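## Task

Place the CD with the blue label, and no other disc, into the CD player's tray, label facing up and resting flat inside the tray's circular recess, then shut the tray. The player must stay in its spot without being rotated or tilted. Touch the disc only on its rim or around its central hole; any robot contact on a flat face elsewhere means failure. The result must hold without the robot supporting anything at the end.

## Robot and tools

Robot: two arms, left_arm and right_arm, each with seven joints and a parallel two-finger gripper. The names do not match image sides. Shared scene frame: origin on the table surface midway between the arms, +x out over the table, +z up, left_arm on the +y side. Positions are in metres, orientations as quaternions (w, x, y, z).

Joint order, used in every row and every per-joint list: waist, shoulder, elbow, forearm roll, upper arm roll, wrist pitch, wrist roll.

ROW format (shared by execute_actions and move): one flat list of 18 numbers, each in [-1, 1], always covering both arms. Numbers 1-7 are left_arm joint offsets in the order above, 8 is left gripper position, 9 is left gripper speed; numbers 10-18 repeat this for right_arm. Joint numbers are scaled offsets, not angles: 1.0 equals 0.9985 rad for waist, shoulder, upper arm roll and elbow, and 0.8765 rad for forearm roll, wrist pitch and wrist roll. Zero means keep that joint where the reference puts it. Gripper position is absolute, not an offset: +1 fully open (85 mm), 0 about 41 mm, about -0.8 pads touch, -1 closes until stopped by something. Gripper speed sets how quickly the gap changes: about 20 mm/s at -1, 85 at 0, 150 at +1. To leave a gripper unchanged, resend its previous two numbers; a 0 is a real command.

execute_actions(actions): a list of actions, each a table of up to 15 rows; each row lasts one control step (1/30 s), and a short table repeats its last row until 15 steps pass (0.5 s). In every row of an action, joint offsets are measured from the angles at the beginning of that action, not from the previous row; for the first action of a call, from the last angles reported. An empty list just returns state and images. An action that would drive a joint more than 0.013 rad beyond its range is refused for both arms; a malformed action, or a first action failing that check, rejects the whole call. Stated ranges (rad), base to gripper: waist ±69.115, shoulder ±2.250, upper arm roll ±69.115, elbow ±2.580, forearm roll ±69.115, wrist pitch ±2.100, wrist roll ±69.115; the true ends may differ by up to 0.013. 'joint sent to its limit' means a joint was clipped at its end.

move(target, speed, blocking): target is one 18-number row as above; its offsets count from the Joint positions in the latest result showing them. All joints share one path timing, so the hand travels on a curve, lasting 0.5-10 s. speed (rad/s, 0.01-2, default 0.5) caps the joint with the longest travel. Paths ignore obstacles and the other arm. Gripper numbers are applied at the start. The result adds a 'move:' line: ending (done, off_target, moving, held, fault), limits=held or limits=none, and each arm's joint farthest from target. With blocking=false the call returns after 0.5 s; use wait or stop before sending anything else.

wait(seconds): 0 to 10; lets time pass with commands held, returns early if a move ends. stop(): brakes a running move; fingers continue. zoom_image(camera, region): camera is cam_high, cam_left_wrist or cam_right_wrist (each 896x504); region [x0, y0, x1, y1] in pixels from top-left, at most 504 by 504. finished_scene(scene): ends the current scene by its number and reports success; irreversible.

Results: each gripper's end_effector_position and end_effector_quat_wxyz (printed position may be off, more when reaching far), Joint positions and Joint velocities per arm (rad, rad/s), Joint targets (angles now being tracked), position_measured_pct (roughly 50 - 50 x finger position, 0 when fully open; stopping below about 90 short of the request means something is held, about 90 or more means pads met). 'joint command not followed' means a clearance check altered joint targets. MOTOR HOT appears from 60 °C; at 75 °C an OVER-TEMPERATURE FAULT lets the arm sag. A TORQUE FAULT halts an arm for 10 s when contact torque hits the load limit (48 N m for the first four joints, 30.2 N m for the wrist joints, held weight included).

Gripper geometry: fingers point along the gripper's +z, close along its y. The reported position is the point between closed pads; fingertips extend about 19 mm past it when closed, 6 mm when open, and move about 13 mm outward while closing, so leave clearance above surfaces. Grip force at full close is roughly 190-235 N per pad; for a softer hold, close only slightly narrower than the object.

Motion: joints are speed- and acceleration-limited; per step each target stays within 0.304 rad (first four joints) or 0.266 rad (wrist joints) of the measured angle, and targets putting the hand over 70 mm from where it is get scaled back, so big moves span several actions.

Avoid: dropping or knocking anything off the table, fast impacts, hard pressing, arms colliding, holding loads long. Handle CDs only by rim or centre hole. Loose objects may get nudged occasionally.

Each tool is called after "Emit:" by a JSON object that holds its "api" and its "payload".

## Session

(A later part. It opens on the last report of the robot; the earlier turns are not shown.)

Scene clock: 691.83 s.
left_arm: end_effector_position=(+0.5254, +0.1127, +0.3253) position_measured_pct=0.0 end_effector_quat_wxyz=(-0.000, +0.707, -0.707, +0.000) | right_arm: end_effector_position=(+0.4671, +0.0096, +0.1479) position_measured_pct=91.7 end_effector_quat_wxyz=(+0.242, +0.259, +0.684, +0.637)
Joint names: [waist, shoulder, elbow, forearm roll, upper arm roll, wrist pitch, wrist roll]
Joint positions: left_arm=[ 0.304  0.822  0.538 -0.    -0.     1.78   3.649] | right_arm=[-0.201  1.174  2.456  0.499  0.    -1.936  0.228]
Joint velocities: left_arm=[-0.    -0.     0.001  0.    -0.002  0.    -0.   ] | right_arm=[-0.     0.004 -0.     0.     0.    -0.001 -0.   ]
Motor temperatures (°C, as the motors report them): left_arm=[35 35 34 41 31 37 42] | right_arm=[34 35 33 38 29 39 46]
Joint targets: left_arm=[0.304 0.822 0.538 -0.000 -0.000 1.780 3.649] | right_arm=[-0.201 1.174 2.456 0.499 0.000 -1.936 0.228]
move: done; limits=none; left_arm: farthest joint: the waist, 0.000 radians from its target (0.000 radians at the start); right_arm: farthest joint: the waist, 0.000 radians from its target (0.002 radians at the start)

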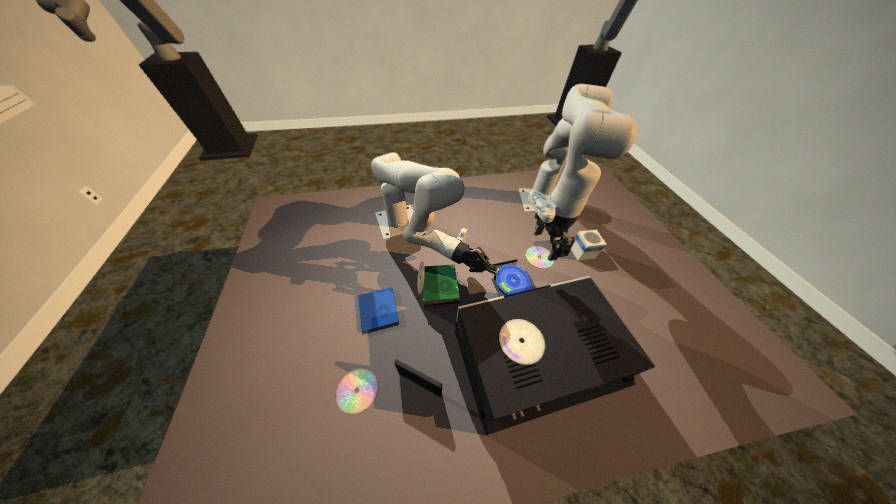

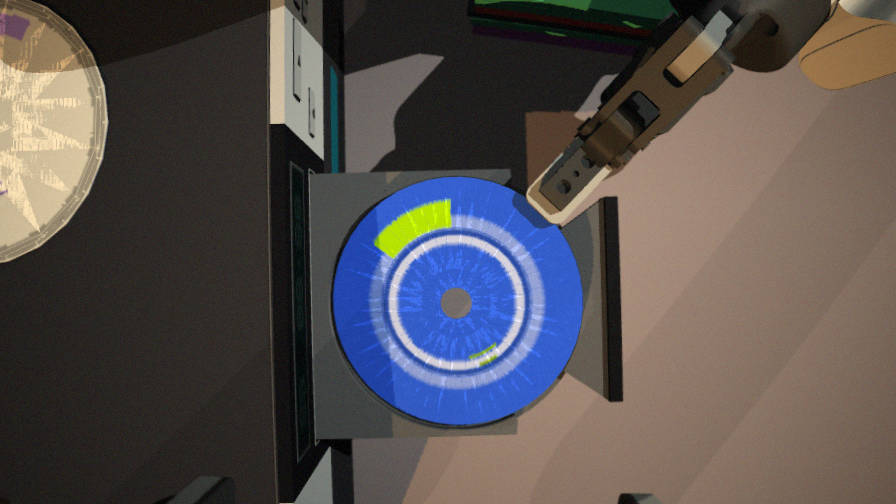

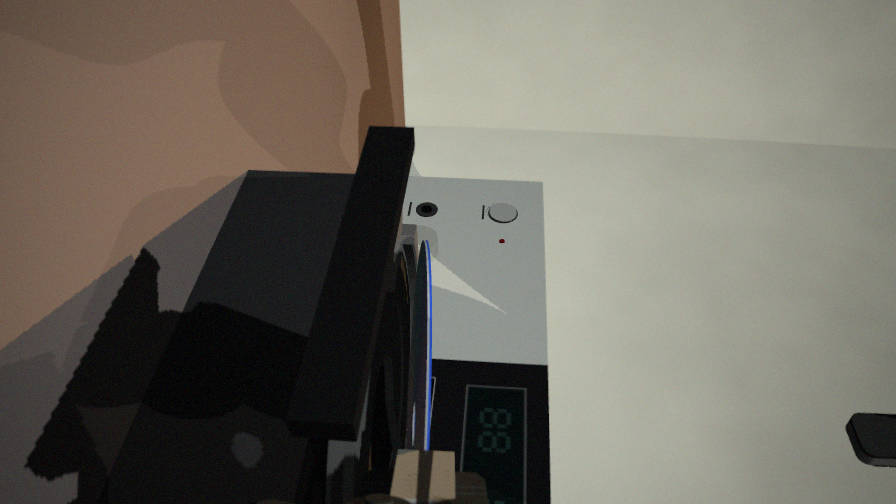

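Emit:
{"api": "zoom_image", "payload": {"camera": "cam_left_wrist", "region": [300, 160, 630, 450]}}

Emit:
{"api": "zoom_image", "payload": {"camera": "cam_left_wrist", "region": [310, 290, 470, 440]}}

Emit:
{"api": "zoom_image", "payload": {"camera": "cam_left_wrist", "region": [480, 160, 630, 280]}}

Region (300, 160, 630, 450) of cam_left_wrist's 896x504 image, scaled by 1.527; it fills the top 443 rows of this view, and the rest is white.

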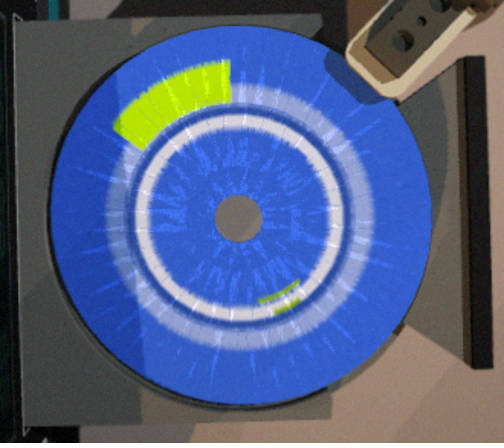

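Region (310, 290, 470, 440) of cam_left_wrist's 896x504 image, scaled by 3.150; it fills the top 472 rows of this view, and the rest is white.

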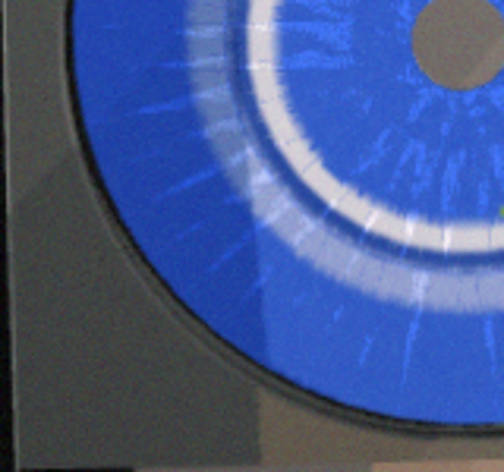

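Region (480, 160, 630, 280) of cam_left_wrist's 896x504 image, scaled by 3.360; it fills the top 403 rows of this view, and the rest is white.

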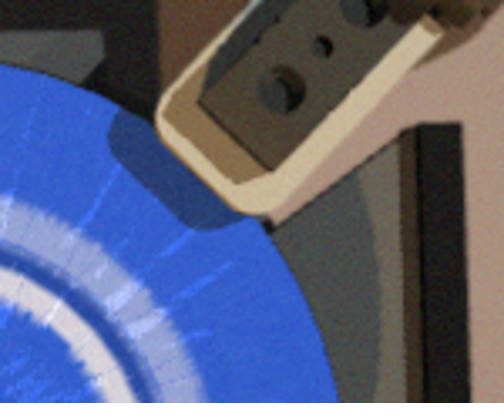

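Emit:
{"api": "move", "payload": {"target": [0,0,0,0,0,0,0,1,0, 0.0013,0.03145,-0.0097,0.0062,0,-0.0213,0.0131,-1,-0.6], "speed": 0.035}}

Scene clock: 728.87 s.
left_arm: end_effector_position=(+0.5254, +0.1127, +0.3253) position_measured_pct=0.0 end_effector_quat_wxyz=(-0.000, +0.707, -0.707, +0.000) | right_arm: end_effector_position=(+0.4662, +0.0089, +0.1390) position_measured_pct=91.7 end_effector_quat_wxyz=(+0.242, +0.259, +0.684, +0.637)
Joint names: [waist, shoulder, elbow, forearm roll, upper arm roll, wrist pitch, wrist roll]
Joint positions: left_arm=[ 0.304  0.822  0.538 -0.    -0.     1.78   3.649] | right_arm=[-0.199  1.205  2.447  0.505  0.    -1.954  0.239]
Joint velocities: left_arm=[-0.    -0.    -0.001 -0.    -0.    -0.    -0.   ] | right_arm=[ 0.     0.001 -0.    -0.001 -0.    -0.001 -0.   ]
Motor temperatures (°C, as the motors report them): left_arm=[35 35 34 41 31 37 42] | right_arm=[34 35 33 38 29 39 46]
Joint targets: left_arm=[0.304 0.822 0.538 -0.000 -0.000 1.780 3.649] | right_arm=[-0.199 1.206 2.446 0.505 0.000 -1.954 0.239]
move: done; limits=none; left_arm: farthest joint: the waist, 0.000 radians from its target (0.000 radians at the start); right_arm: farthest joint: the waist, 0.000 radians from its target (0.001 radians at the start)

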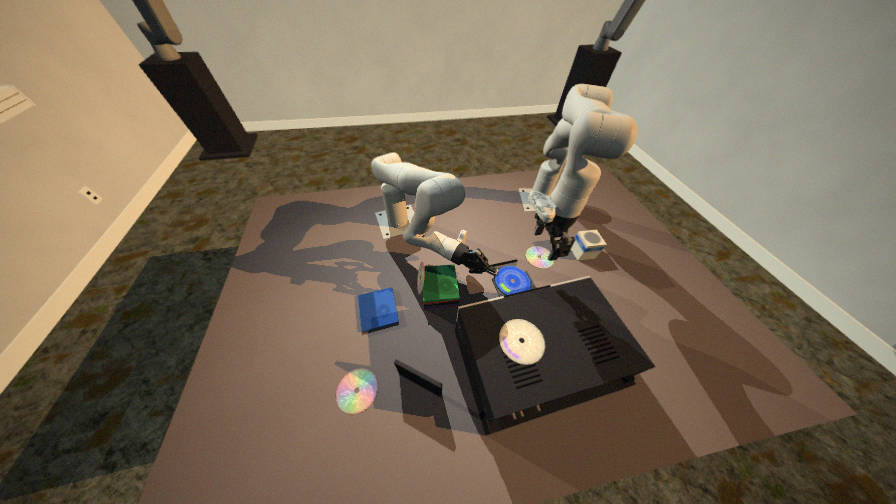

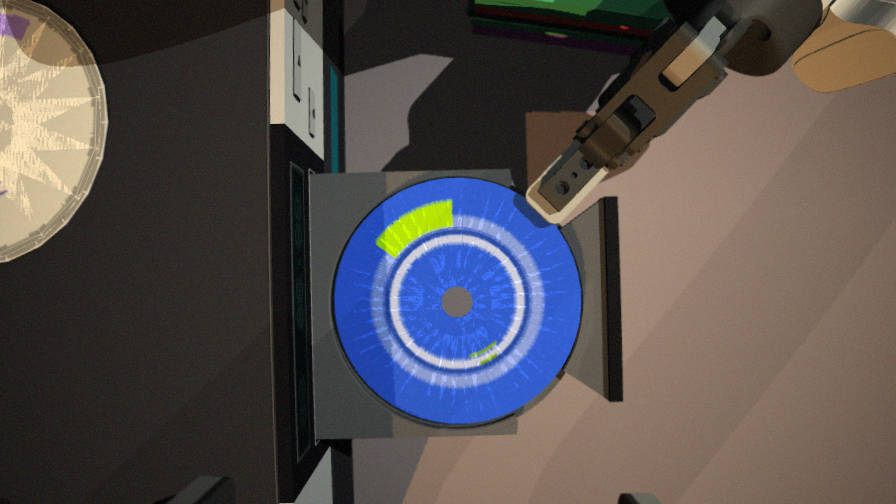

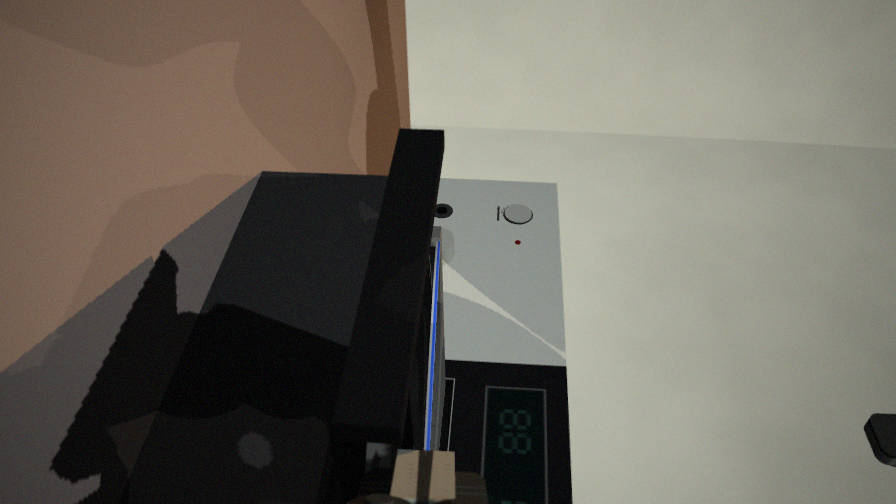

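Emit:
{"api": "zoom_image", "payload": {"camera": "cam_left_wrist", "region": [300, 160, 630, 450]}}

Emit:
{"api": "zoom_image", "payload": {"camera": "cam_left_wrist", "region": [440, 160, 630, 300]}}

Emit:
{"api": "zoom_image", "payload": {"camera": "cam_right_wrist", "region": [330, 200, 530, 504]}}

Emit:
{"api": "zoom_image", "payload": {"camera": "cam_left_wrist", "region": [310, 160, 470, 310]}}

Region (300, 160, 630, 450) of cam_left_wrist's 896x504 image, scaled by 1.527; it fills the top 443 rows of this view, and the rest is white.

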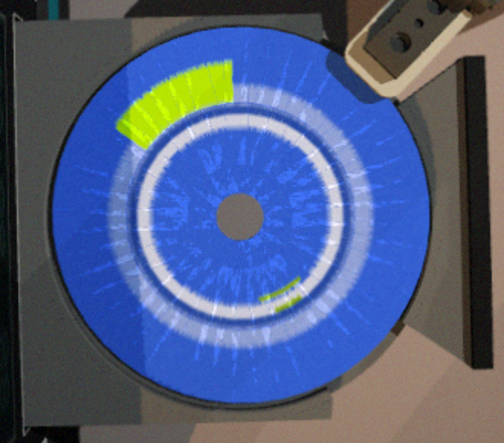

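Region (440, 160, 630, 300) of cam_left_wrist's 896x504 image, scaled by 2.653; it fills the top 371 rows of this view, and the rest is white.

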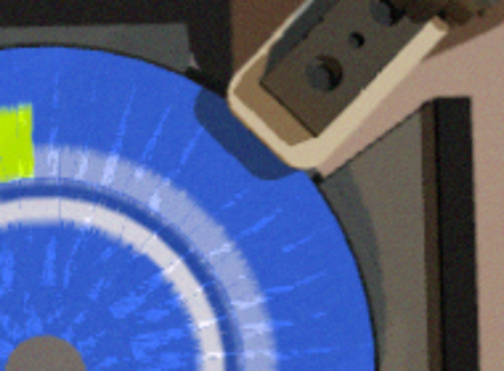

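Region (330, 200, 530, 504) of cam_right_wrist's 896x504 image, scaled by 1.658; it fills the left 332 columns of this view, and the rest is white.

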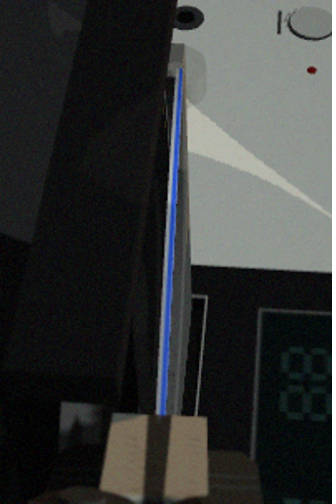

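Region (310, 160, 470, 310) of cam_left_wrist's 896x504 image, scaled by 3.150; it fills the top 472 rows of this view, and the rest is white.

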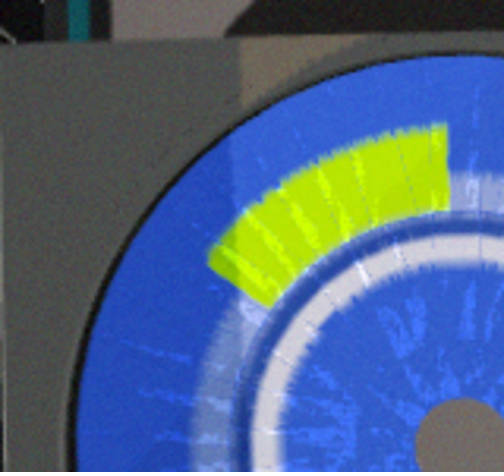

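Emit:
{"api": "execute_actions", "payload": {"actions": [[[0,0,0,0,0,0,0,1,0, 0,0,0,0,0,0,0,-0.74,-1]]]}}

Scene clock: 754.80 s.
left_arm: end_effector_position=(+0.5254, +0.1127, +0.3253) position_measured_pct=0.0 end_effector_quat_wxyz=(-0.000, +0.707, -0.707, +0.000) | right_arm: end_effector_position=(+0.4662, +0.0089, +0.1389) position_measured_pct=86.9 end_effector_quat_wxyz=(+0.242, +0.259, +0.684, +0.637)
Joint names: [waist, shoulder, elbow, forearm roll, upper arm roll, wrist pitch, wrist roll]
Joint positions: left_arm=[ 0.304  0.822  0.538 -0.    -0.     1.78   3.649] | right_arm=[-0.199  1.205  2.447  0.505  0.    -1.954  0.239]
Joint velocities: left_arm=[-0.     0.     0.     0.    -0.001 -0.     0.   ] | right_arm=[ 0.     0.001  0.    -0.001 -0.    -0.    -0.001]
Motor temperatures (°C, as the motors report them): left_arm=[35 35 34 41 31 37 42] | right_arm=[34 35 33 38 29 39 46]
Joint targets: left_arm=[0.304 0.822 0.538 -0.000 -0.000 1.780 3.649] | right_arm=[-0.199 1.205 2.447 0.505 0.000 -1.954 0.239]

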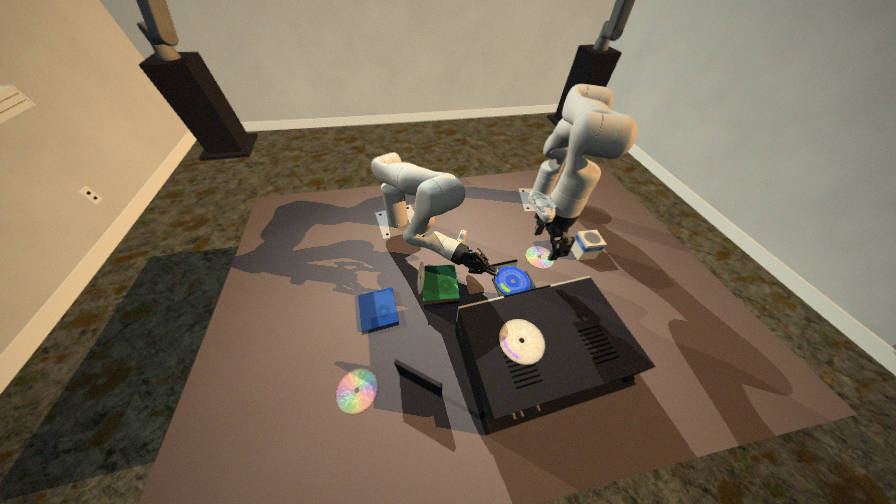

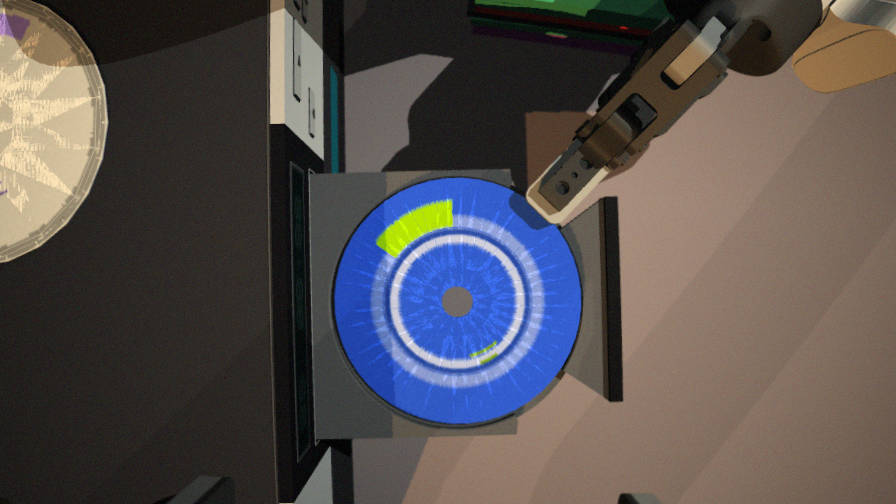

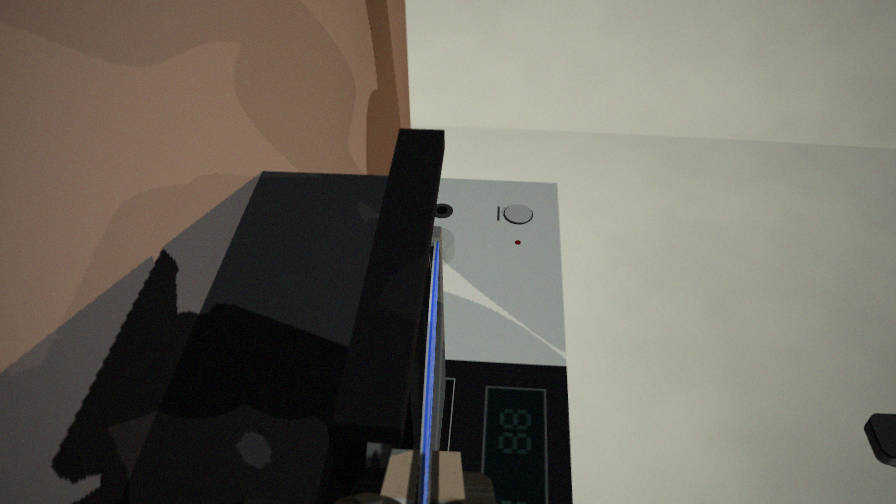

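Emit:
{"api": "execute_actions", "payload": {"actions": [[[0,0,0,0,0,0,0,1,0, 0.02352,0.0166,0.02957,0.03919,0,-0.03881,0.0413,-0.74,-1]]]}}

Scene clock: 765.90 s.
left_arm: end_effector_position=(+0.5254, +0.1127, +0.3253) position_measured_pct=0.0 end_effector_quat_wxyz=(-0.000, +0.707, -0.707, +0.000) | right_arm: end_effector_position=(+0.4582, +0.0000, +0.1398) position_measured_pct=86.9 end_effector_quat_wxyz=(+0.242, +0.259, +0.684, +0.637)
Joint names: [waist, shoulder, elbow, forearm roll, upper arm roll, wrist pitch, wrist roll]
Joint positions: left_arm=[ 0.304  0.822  0.538 -0.    -0.     1.78   3.649] | right_arm=[-0.176  1.222  2.476  0.539  0.    -1.988  0.275]
Joint velocities: left_arm=[-0.    -0.    -0.001  0.    -0.     0.     0.   ] | right_arm=[ 0.002  0.001  0.     0.002 -0.    -0.001 -0.   ]
Motor temperatures (°C, as the motors report them): left_arm=[35 35 34 41 31 37 42] | right_arm=[34 35 33 38 29 39 46]
Joint targets: left_arm=[0.304 0.822 0.538 -0.000 -0.000 1.780 3.649] | right_arm=[-0.176 1.222 2.476 0.539 0.000 -1.988 0.275]

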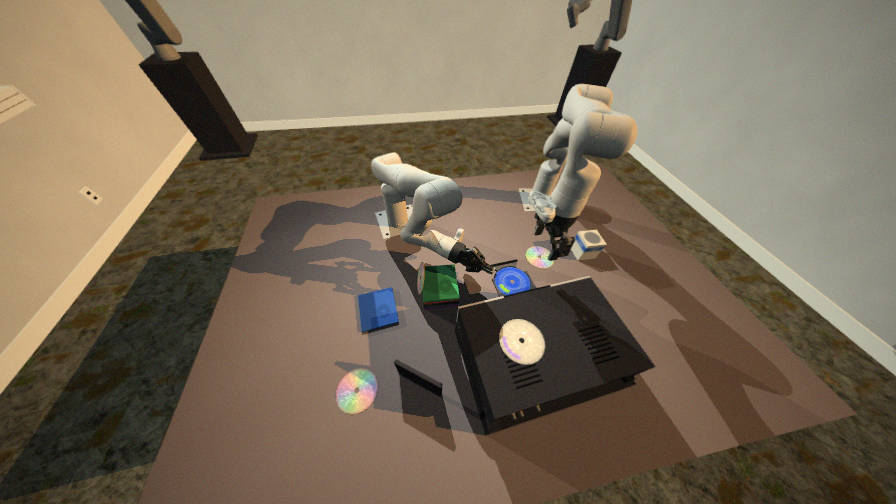

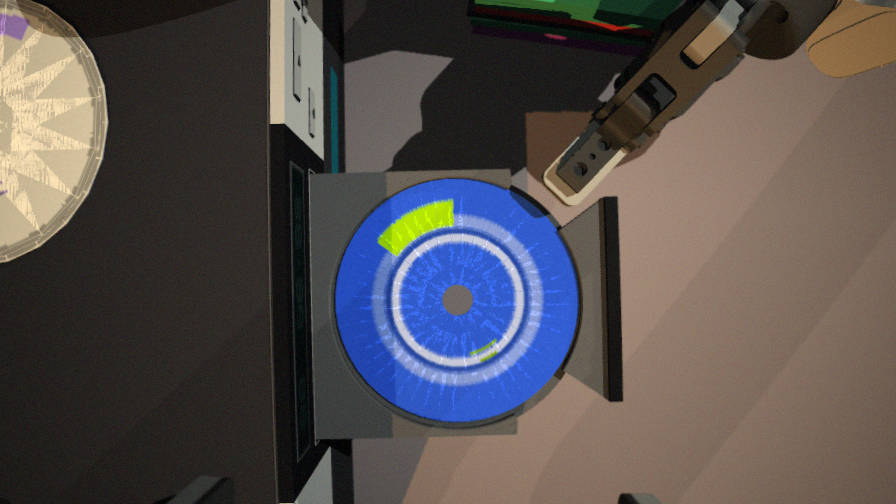

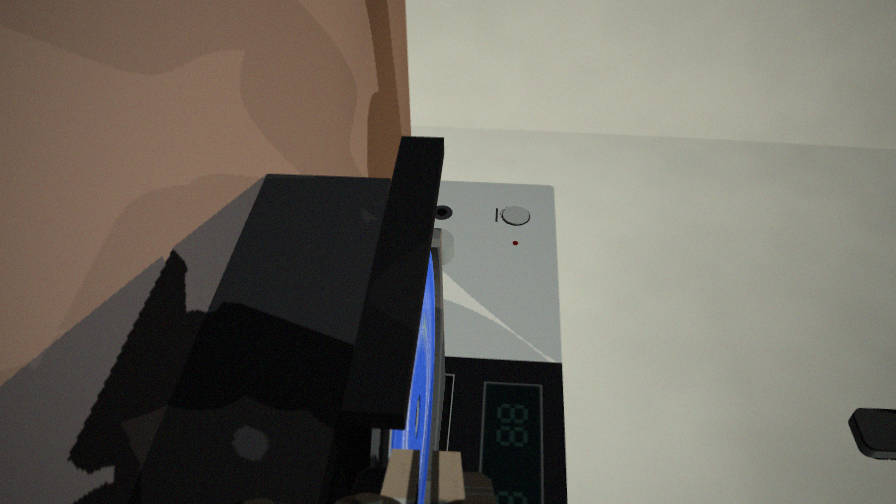

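Emit:
{"api": "zoom_image", "payload": {"camera": "cam_left_wrist", "region": [300, 160, 630, 450]}}

Emit:
{"api": "zoom_image", "payload": {"camera": "cam_left_wrist", "region": [430, 160, 620, 300]}}

Emit:
{"api": "zoom_image", "payload": {"camera": "cam_left_wrist", "region": [320, 160, 510, 260]}}

Emit:
{"api": "zoom_image", "payload": {"camera": "cam_right_wrist", "region": [340, 220, 500, 504]}}

Region (300, 160, 630, 450) of cam_left_wrist's 896x504 image, scaled by 1.527; it fills the top 443 rows of this view, and the rest is white.

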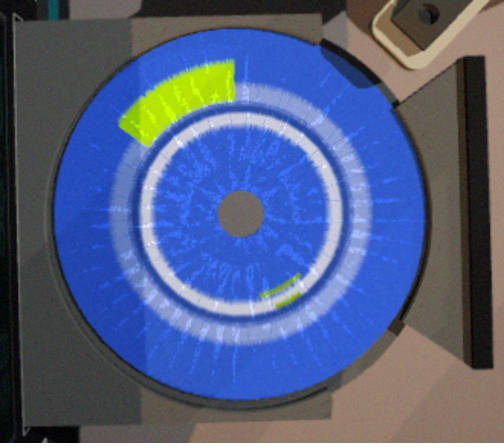

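Region (430, 160, 620, 300) of cam_left_wrist's 896x504 image, scaled by 2.653; it fills the top 371 rows of this view, and the rest is white.

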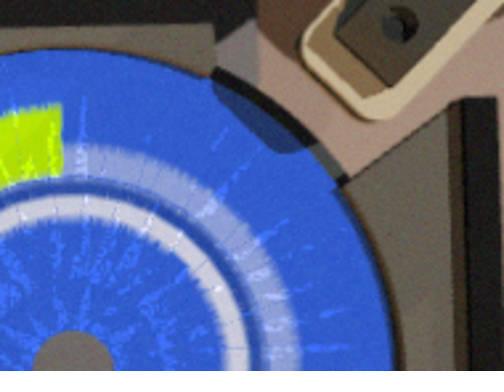

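Region (320, 160, 510, 260) of cam_left_wrist's 896x504 image, scaled by 2.653; it fills the top 265 rows of this view, and the rest is white.

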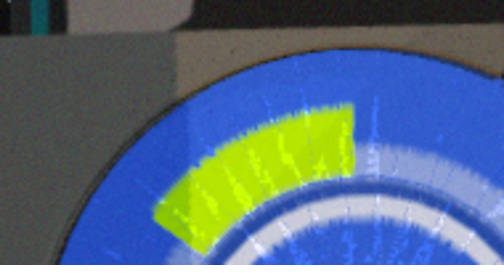

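Region (340, 220, 500, 504) of cam_right_wrist's 896x504 image, scaled by 1.775; it fills the left 284 columns of this view, and the rest is white.

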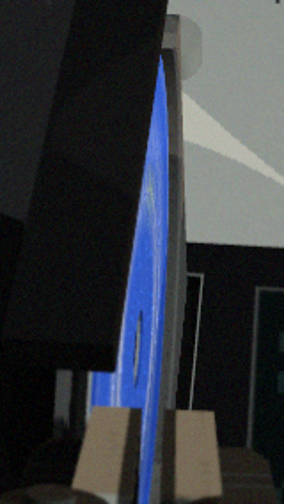

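Emit:
{"api": "move", "payload": {"target": [0.2696,-0.1436,0.7058,-0.757,0,-0.6267,0.0374,-1,1, 0.35,-0.3,0,0,0,0,0,-0.74,-1], "speed": 0.9}}

Scene clock: 887.30 s.
left_arm: end_effector_position=(+0.5202, +0.1406, +0.2509) position_measured_pct=91.7 end_effector_quat_wxyz=(+0.303, -0.498, +0.811, +0.045) | right_arm: end_effector_position=(+0.5516, -0.1643, +0.2948) position_measured_pct=86.9 end_effector_quat_wxyz=(+0.438, +0.283, +0.569, +0.636)
Joint names: [waist, shoulder, elbow, forearm roll, upper arm roll, wrist pitch, wrist roll]
Joint positions: left_arm=[ 0.573  0.679  1.243 -0.664  0.     1.231  3.681] | right_arm=[ 0.173  0.923  2.476  0.539  0.    -1.988  0.275]
Joint velocities: left_arm=[ 0.003 -0.002 -0.001 -0.001  0.001 -0.     0.   ] | right_arm=[ 0.003 -0.003  0.    -0.002 -0.    -0.001 -0.   ]
Motor temperatures (°C, as the motors report them): left_arm=[35 35 34 41 31 37 42] | right_arm=[34 35 33 38 29 39 46]
Joint targets: left_arm=[0.574 0.679 1.243 -0.664 -0.000 1.231 3.681] | right_arm=[0.173 0.922 2.476 0.539 0.000 -1.988 0.275]
move: done; limits=none; left_arm: farthest joint: the shoulder, 0.001 radians from its target (0.144 radians at the start); right_arm: farthest joint: the waist, 0.000 radians from its target (0.349 radians at the start)

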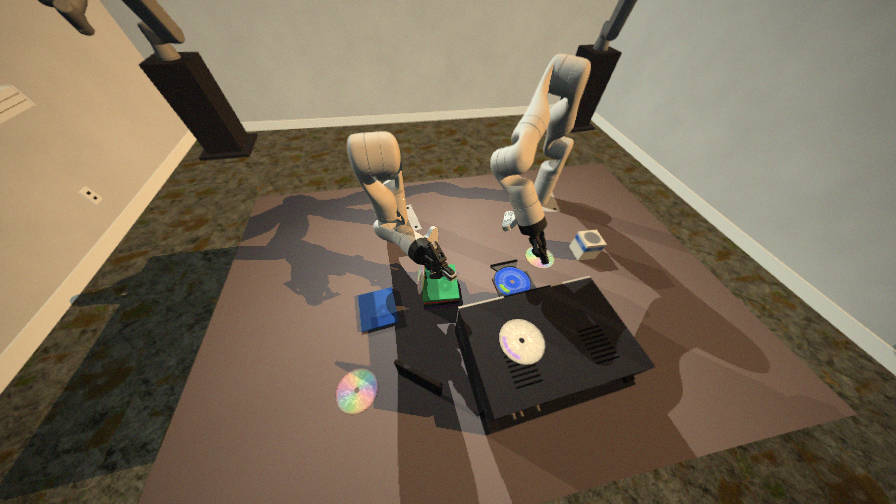

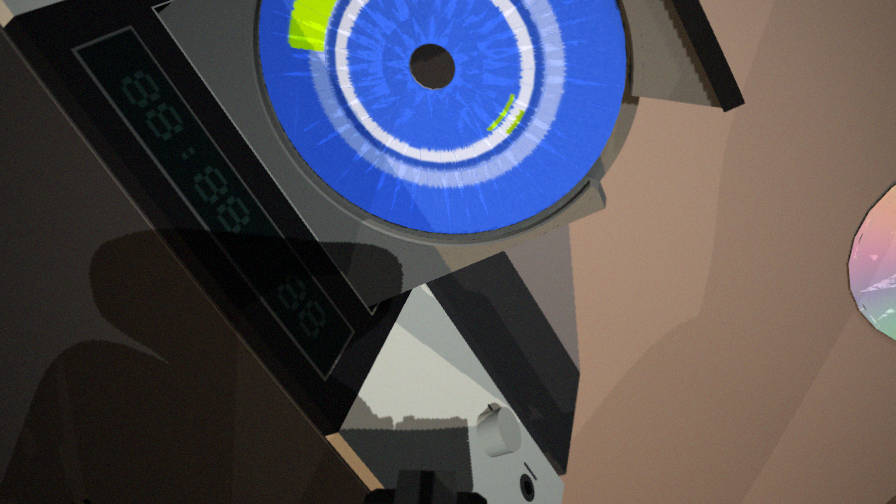

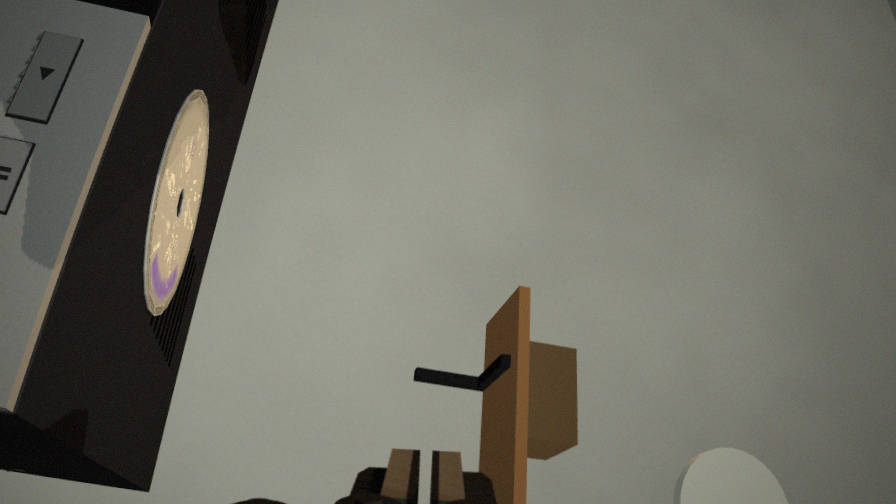

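Emit:
{"api": "move", "payload": {"target": [0.2695,-0.144,0.7056,-0.7564,0,-0.627,0.0383,-1,1, 0,0,0,0,0,0,0,-0.74,-1], "speed": 0.9}}

Scene clock: 892.67 s.
left_arm: end_effector_position=(+0.4019, +0.0694, +0.1774) position_measured_pct=91.7 end_effector_quat_wxyz=(+0.382, +0.000, +0.924, +0.000) | right_arm: end_effector_position=(+0.5516, -0.1643, +0.2948) position_measured_pct=86.9 end_effector_quat_wxyz=(+0.438, +0.283, +0.569, +0.636)
Joint names: [waist, shoulder, elbow, forearm roll, upper arm roll, wrist pitch, wrist roll]
Joint positions: left_arm=[ 0.842  0.536  1.948 -1.327  0.     0.681  3.715] | right_arm=[ 0.173  0.923  2.476  0.539  0.    -1.988  0.275]
Joint velocities: left_arm=[ 0.002 -0.003  0.001 -0.     0.    -0.001 -0.   ] | right_arm=[-0.    -0.001  0.     0.     0.    -0.001  0.   ]
Motor temperatures (°C, as the motors report them): left_arm=[35 35 34 41 31 37 42] | right_arm=[34 35 33 38 29 39 46]
Joint targets: left_arm=[0.843 0.536 1.948 -1.327 0.000 0.681 3.715] | right_arm=[0.173 0.923 2.476 0.539 0.000 -1.988 0.275]
move: done; limits=none; left_arm: farthest joint: the shoulder, 0.001 radians from its target (0.144 radians at the start); right_arm: farthest joint: the waist, 0.000 radians from its target (0.000 radians at the start)

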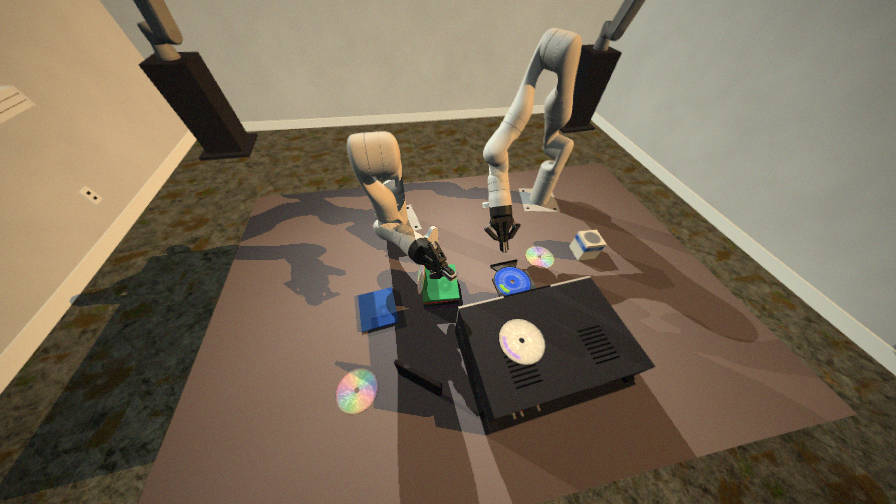

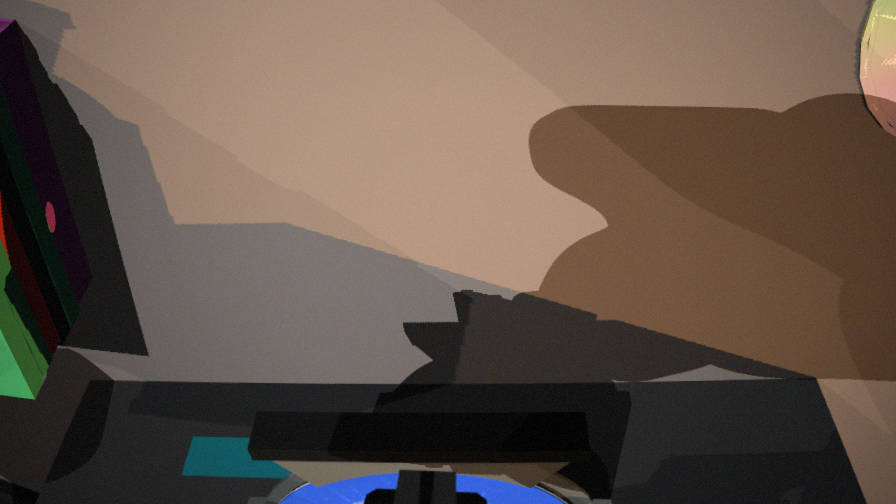

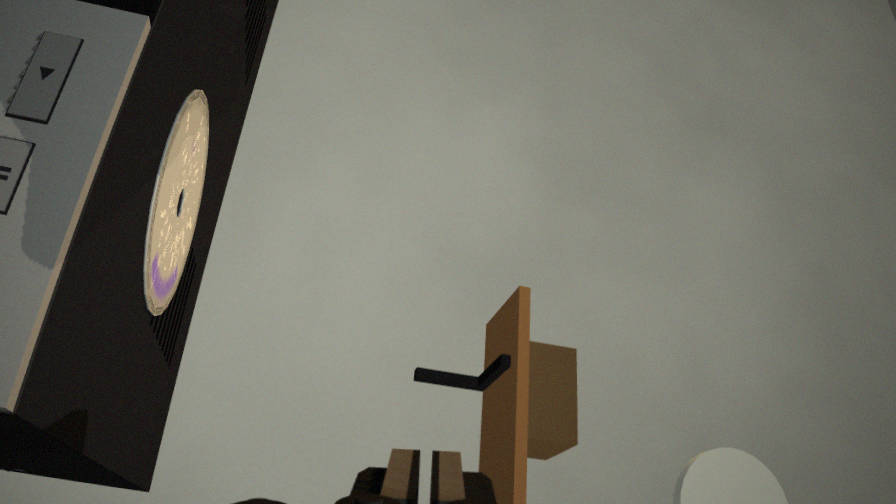

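Emit:
{"api": "zoom_image", "payload": {"camera": "cam_left_wrist", "region": [230, 380, 630, 504]}}

Emit:
{"api": "zoom_image", "payload": {"camera": "cam_left_wrist", "region": [230, 395, 350, 485]}}

Emit:
{"api": "zoom_image", "payload": {"camera": "cam_left_wrist", "region": [510, 395, 630, 485]}}

Region (230, 380, 630, 504) of cam_left_wrist's 896x504 image, scaled by 1.260; it fills the top 156 rows of this view, and the rest is white.

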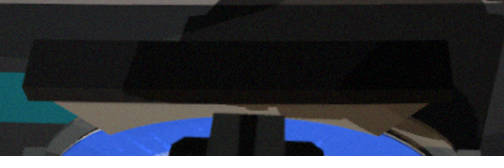

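Region (230, 395, 350, 485) of cam_left_wrist's 896x504 image, scaled by 4.200; it fills the top 378 rows of this view, and the rest is white.

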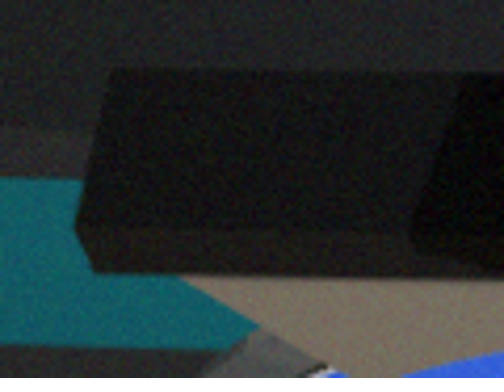

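Region (510, 395, 630, 485) of cam_left_wrist's 896x504 image, scaled by 4.200; it fills the top 378 rows of this view, and the rest is white.

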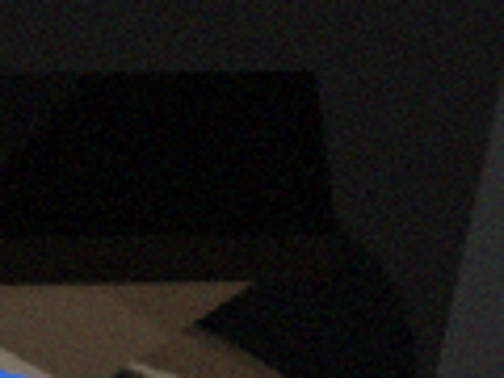

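Emit:
{"api": "move", "payload": {"target": [0.0002,0.0955,0.0332,-0.1841,0,-0.0237,0.2345,-1,1, 0.2031,-0.2725,-0.0668,0.7269,0,0.8113,-0.4025,-0.74,-1], "speed": 0.9}}

Scene clock: 998.40 s.
left_arm: end_effector_position=(+0.4020, +0.0692, +0.1330) position_measured_pct=91.7 end_effector_quat_wxyz=(+0.383, +0.000, +0.924, -0.000) | right_arm: end_effector_position=(+0.4718, -0.1218, +0.2258) position_measured_pct=86.9 end_effector_quat_wxyz=(+0.184, +0.239, +0.757, +0.580)
Joint names: [waist, shoulder, elbow, forearm roll, upper arm roll, wrist pitch, wrist roll]
Joint positions: left_arm=[ 0.842  0.631  1.981 -1.488  0.     0.661  3.92 ] | right_arm=[ 0.376  0.651  2.409  1.176  0.    -1.277 -0.078]
Joint velocities: left_arm=[-0.  0. -0. -0.  0.  0.  0.] | right_arm=[ 0.002 -0.002 -0.    -0.    -0.     0.    -0.   ]
Motor temperatures (°C, as the motors report them): left_arm=[35 34 34 41 31 37 42] | right_arm=[34 35 33 38 29 39 46]
Joint targets: left_arm=[0.842 0.631 1.981 -1.488 0.000 0.661 3.920] | right_arm=[0.376 0.650 2.409 1.176 0.000 -1.277 -0.078]
move: done; limits=none; left_arm: farthest joint: the waist, 0.000 radians from its target (0.000 radians at the start); right_arm: farthest joint: the waist, 0.000 radians from its target (0.203 radians at the start)

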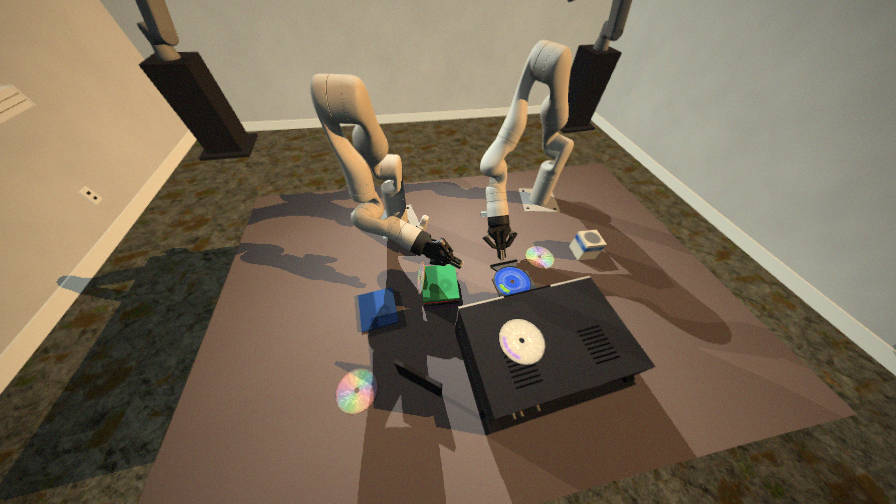

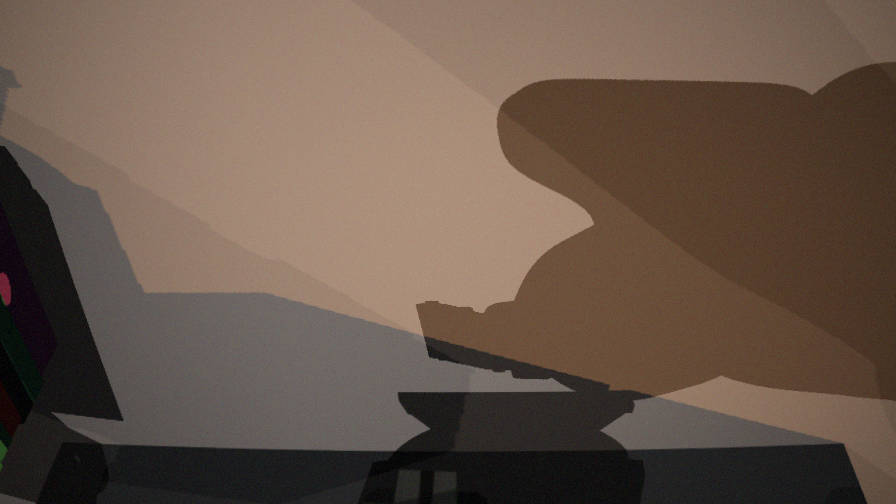

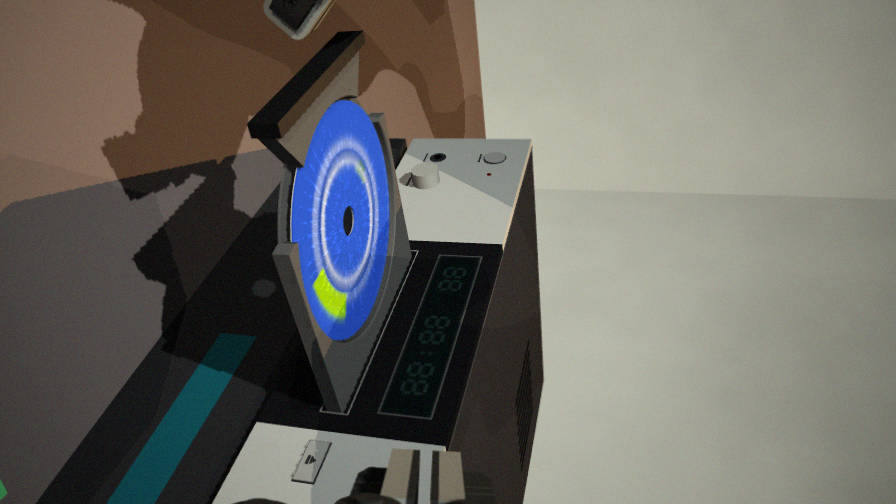

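Emit:
{"api": "zoom_image", "payload": {"camera": "cam_right_wrist", "region": [230, 0, 400, 150]}}

Region (230, 0, 400, 150) of cam_right_wrist's 896x504 image, scaled by 2.965; it fills the top 445 rows of this view, and the rest is white.

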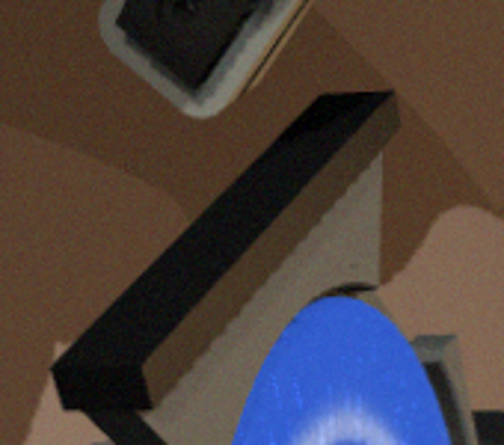

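Emit:
{"api": "move", "payload": {"target": [-0.101,0.0326,-0.0828,-0.0147,0,-0.0564,-0.1033,-1,1, 0,0,0,0,0,0,0,-0.74,-1], "speed": 0.11}}

Scene clock: 1026.23 s.
left_arm: end_effector_position=(+0.4512, +0.0694, +0.1326) position_measured_pct=91.7 end_effector_quat_wxyz=(+0.382, +0.001, +0.924, -0.000) | right_arm: end_effector_position=(+0.4718, -0.1218, +0.2258) position_measured_pct=86.9 end_effector_quat_wxyz=(+0.184, +0.239, +0.757, +0.580)
Joint names: [waist, shoulder, elbow, forearm roll, upper arm roll, wrist pitch, wrist roll]
Joint positions: left_arm=[ 0.742  0.664  1.899 -1.501  0.001  0.611  3.83 ] | right_arm=[ 0.376  0.651  2.409  1.176  0.    -1.277 -0.078]
Joint velocities: left_arm=[-0.003  0.001 -0.002 -0.     0.     0.    -0.001] | right_arm=[ 0.  0.  0.  0.  0.  0. -0.]
Motor temperatures (°C, as the motors report them): left_arm=[35 34 34 41 31 37 42] | right_arm=[34 35 33 38 29 39 46]
Joint targets: left_arm=[0.742 0.664 1.898 -1.501 0.000 0.611 3.830] | right_arm=[0.376 0.651 2.409 1.176 0.000 -1.277 -0.078]
move: done; limits=none; left_arm: farthest joint: the waist, 0.001 radians from its target (0.101 radians at the start); right_arm: farthest joint: the waist, 0.000 radians from its target (0.000 radians at the start)

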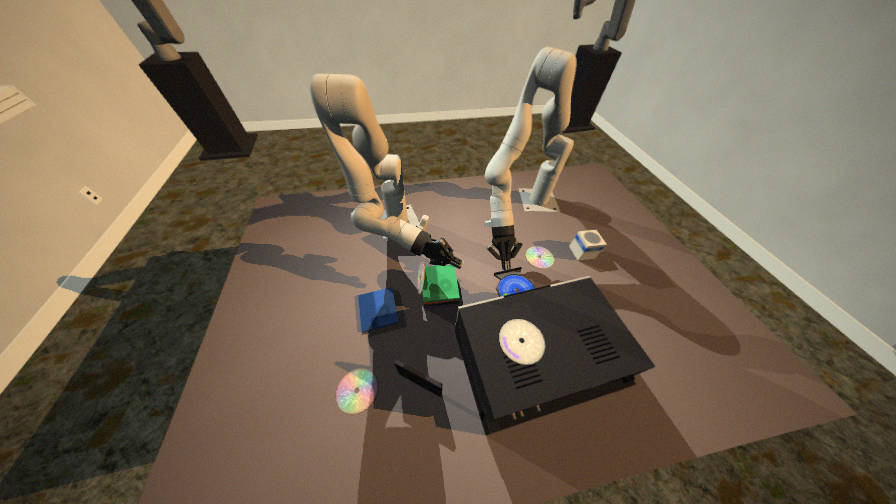

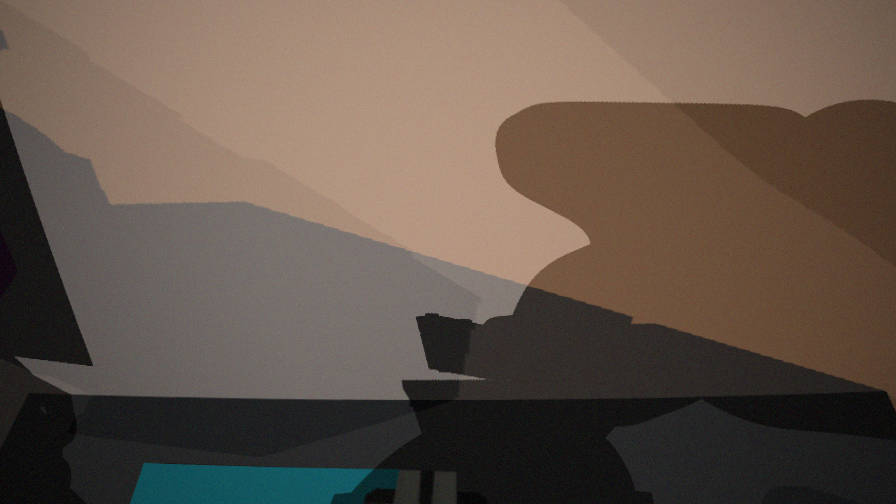

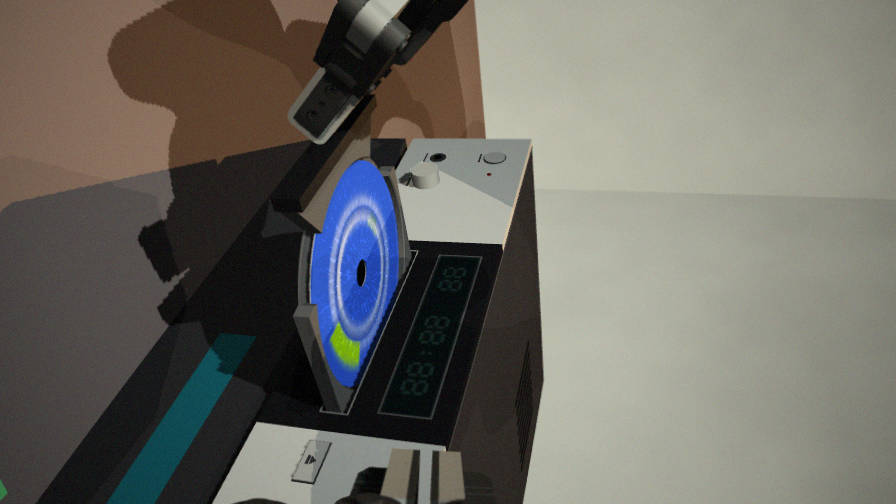

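Emit:
{"api": "zoom_image", "payload": {"camera": "cam_right_wrist", "region": [255, 60, 425, 230]}}

Region (255, 60, 425, 230) of cam_right_wrist's 896x504 image, scaled by 2.965.

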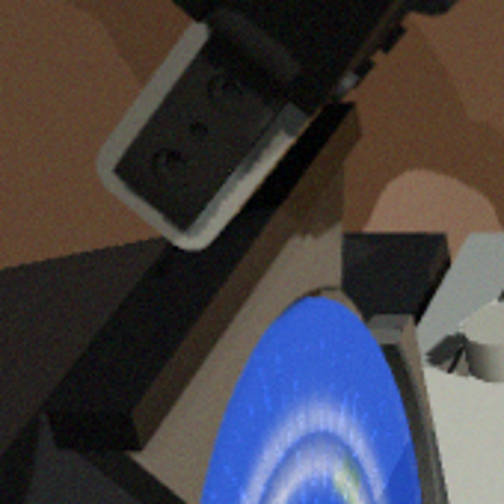

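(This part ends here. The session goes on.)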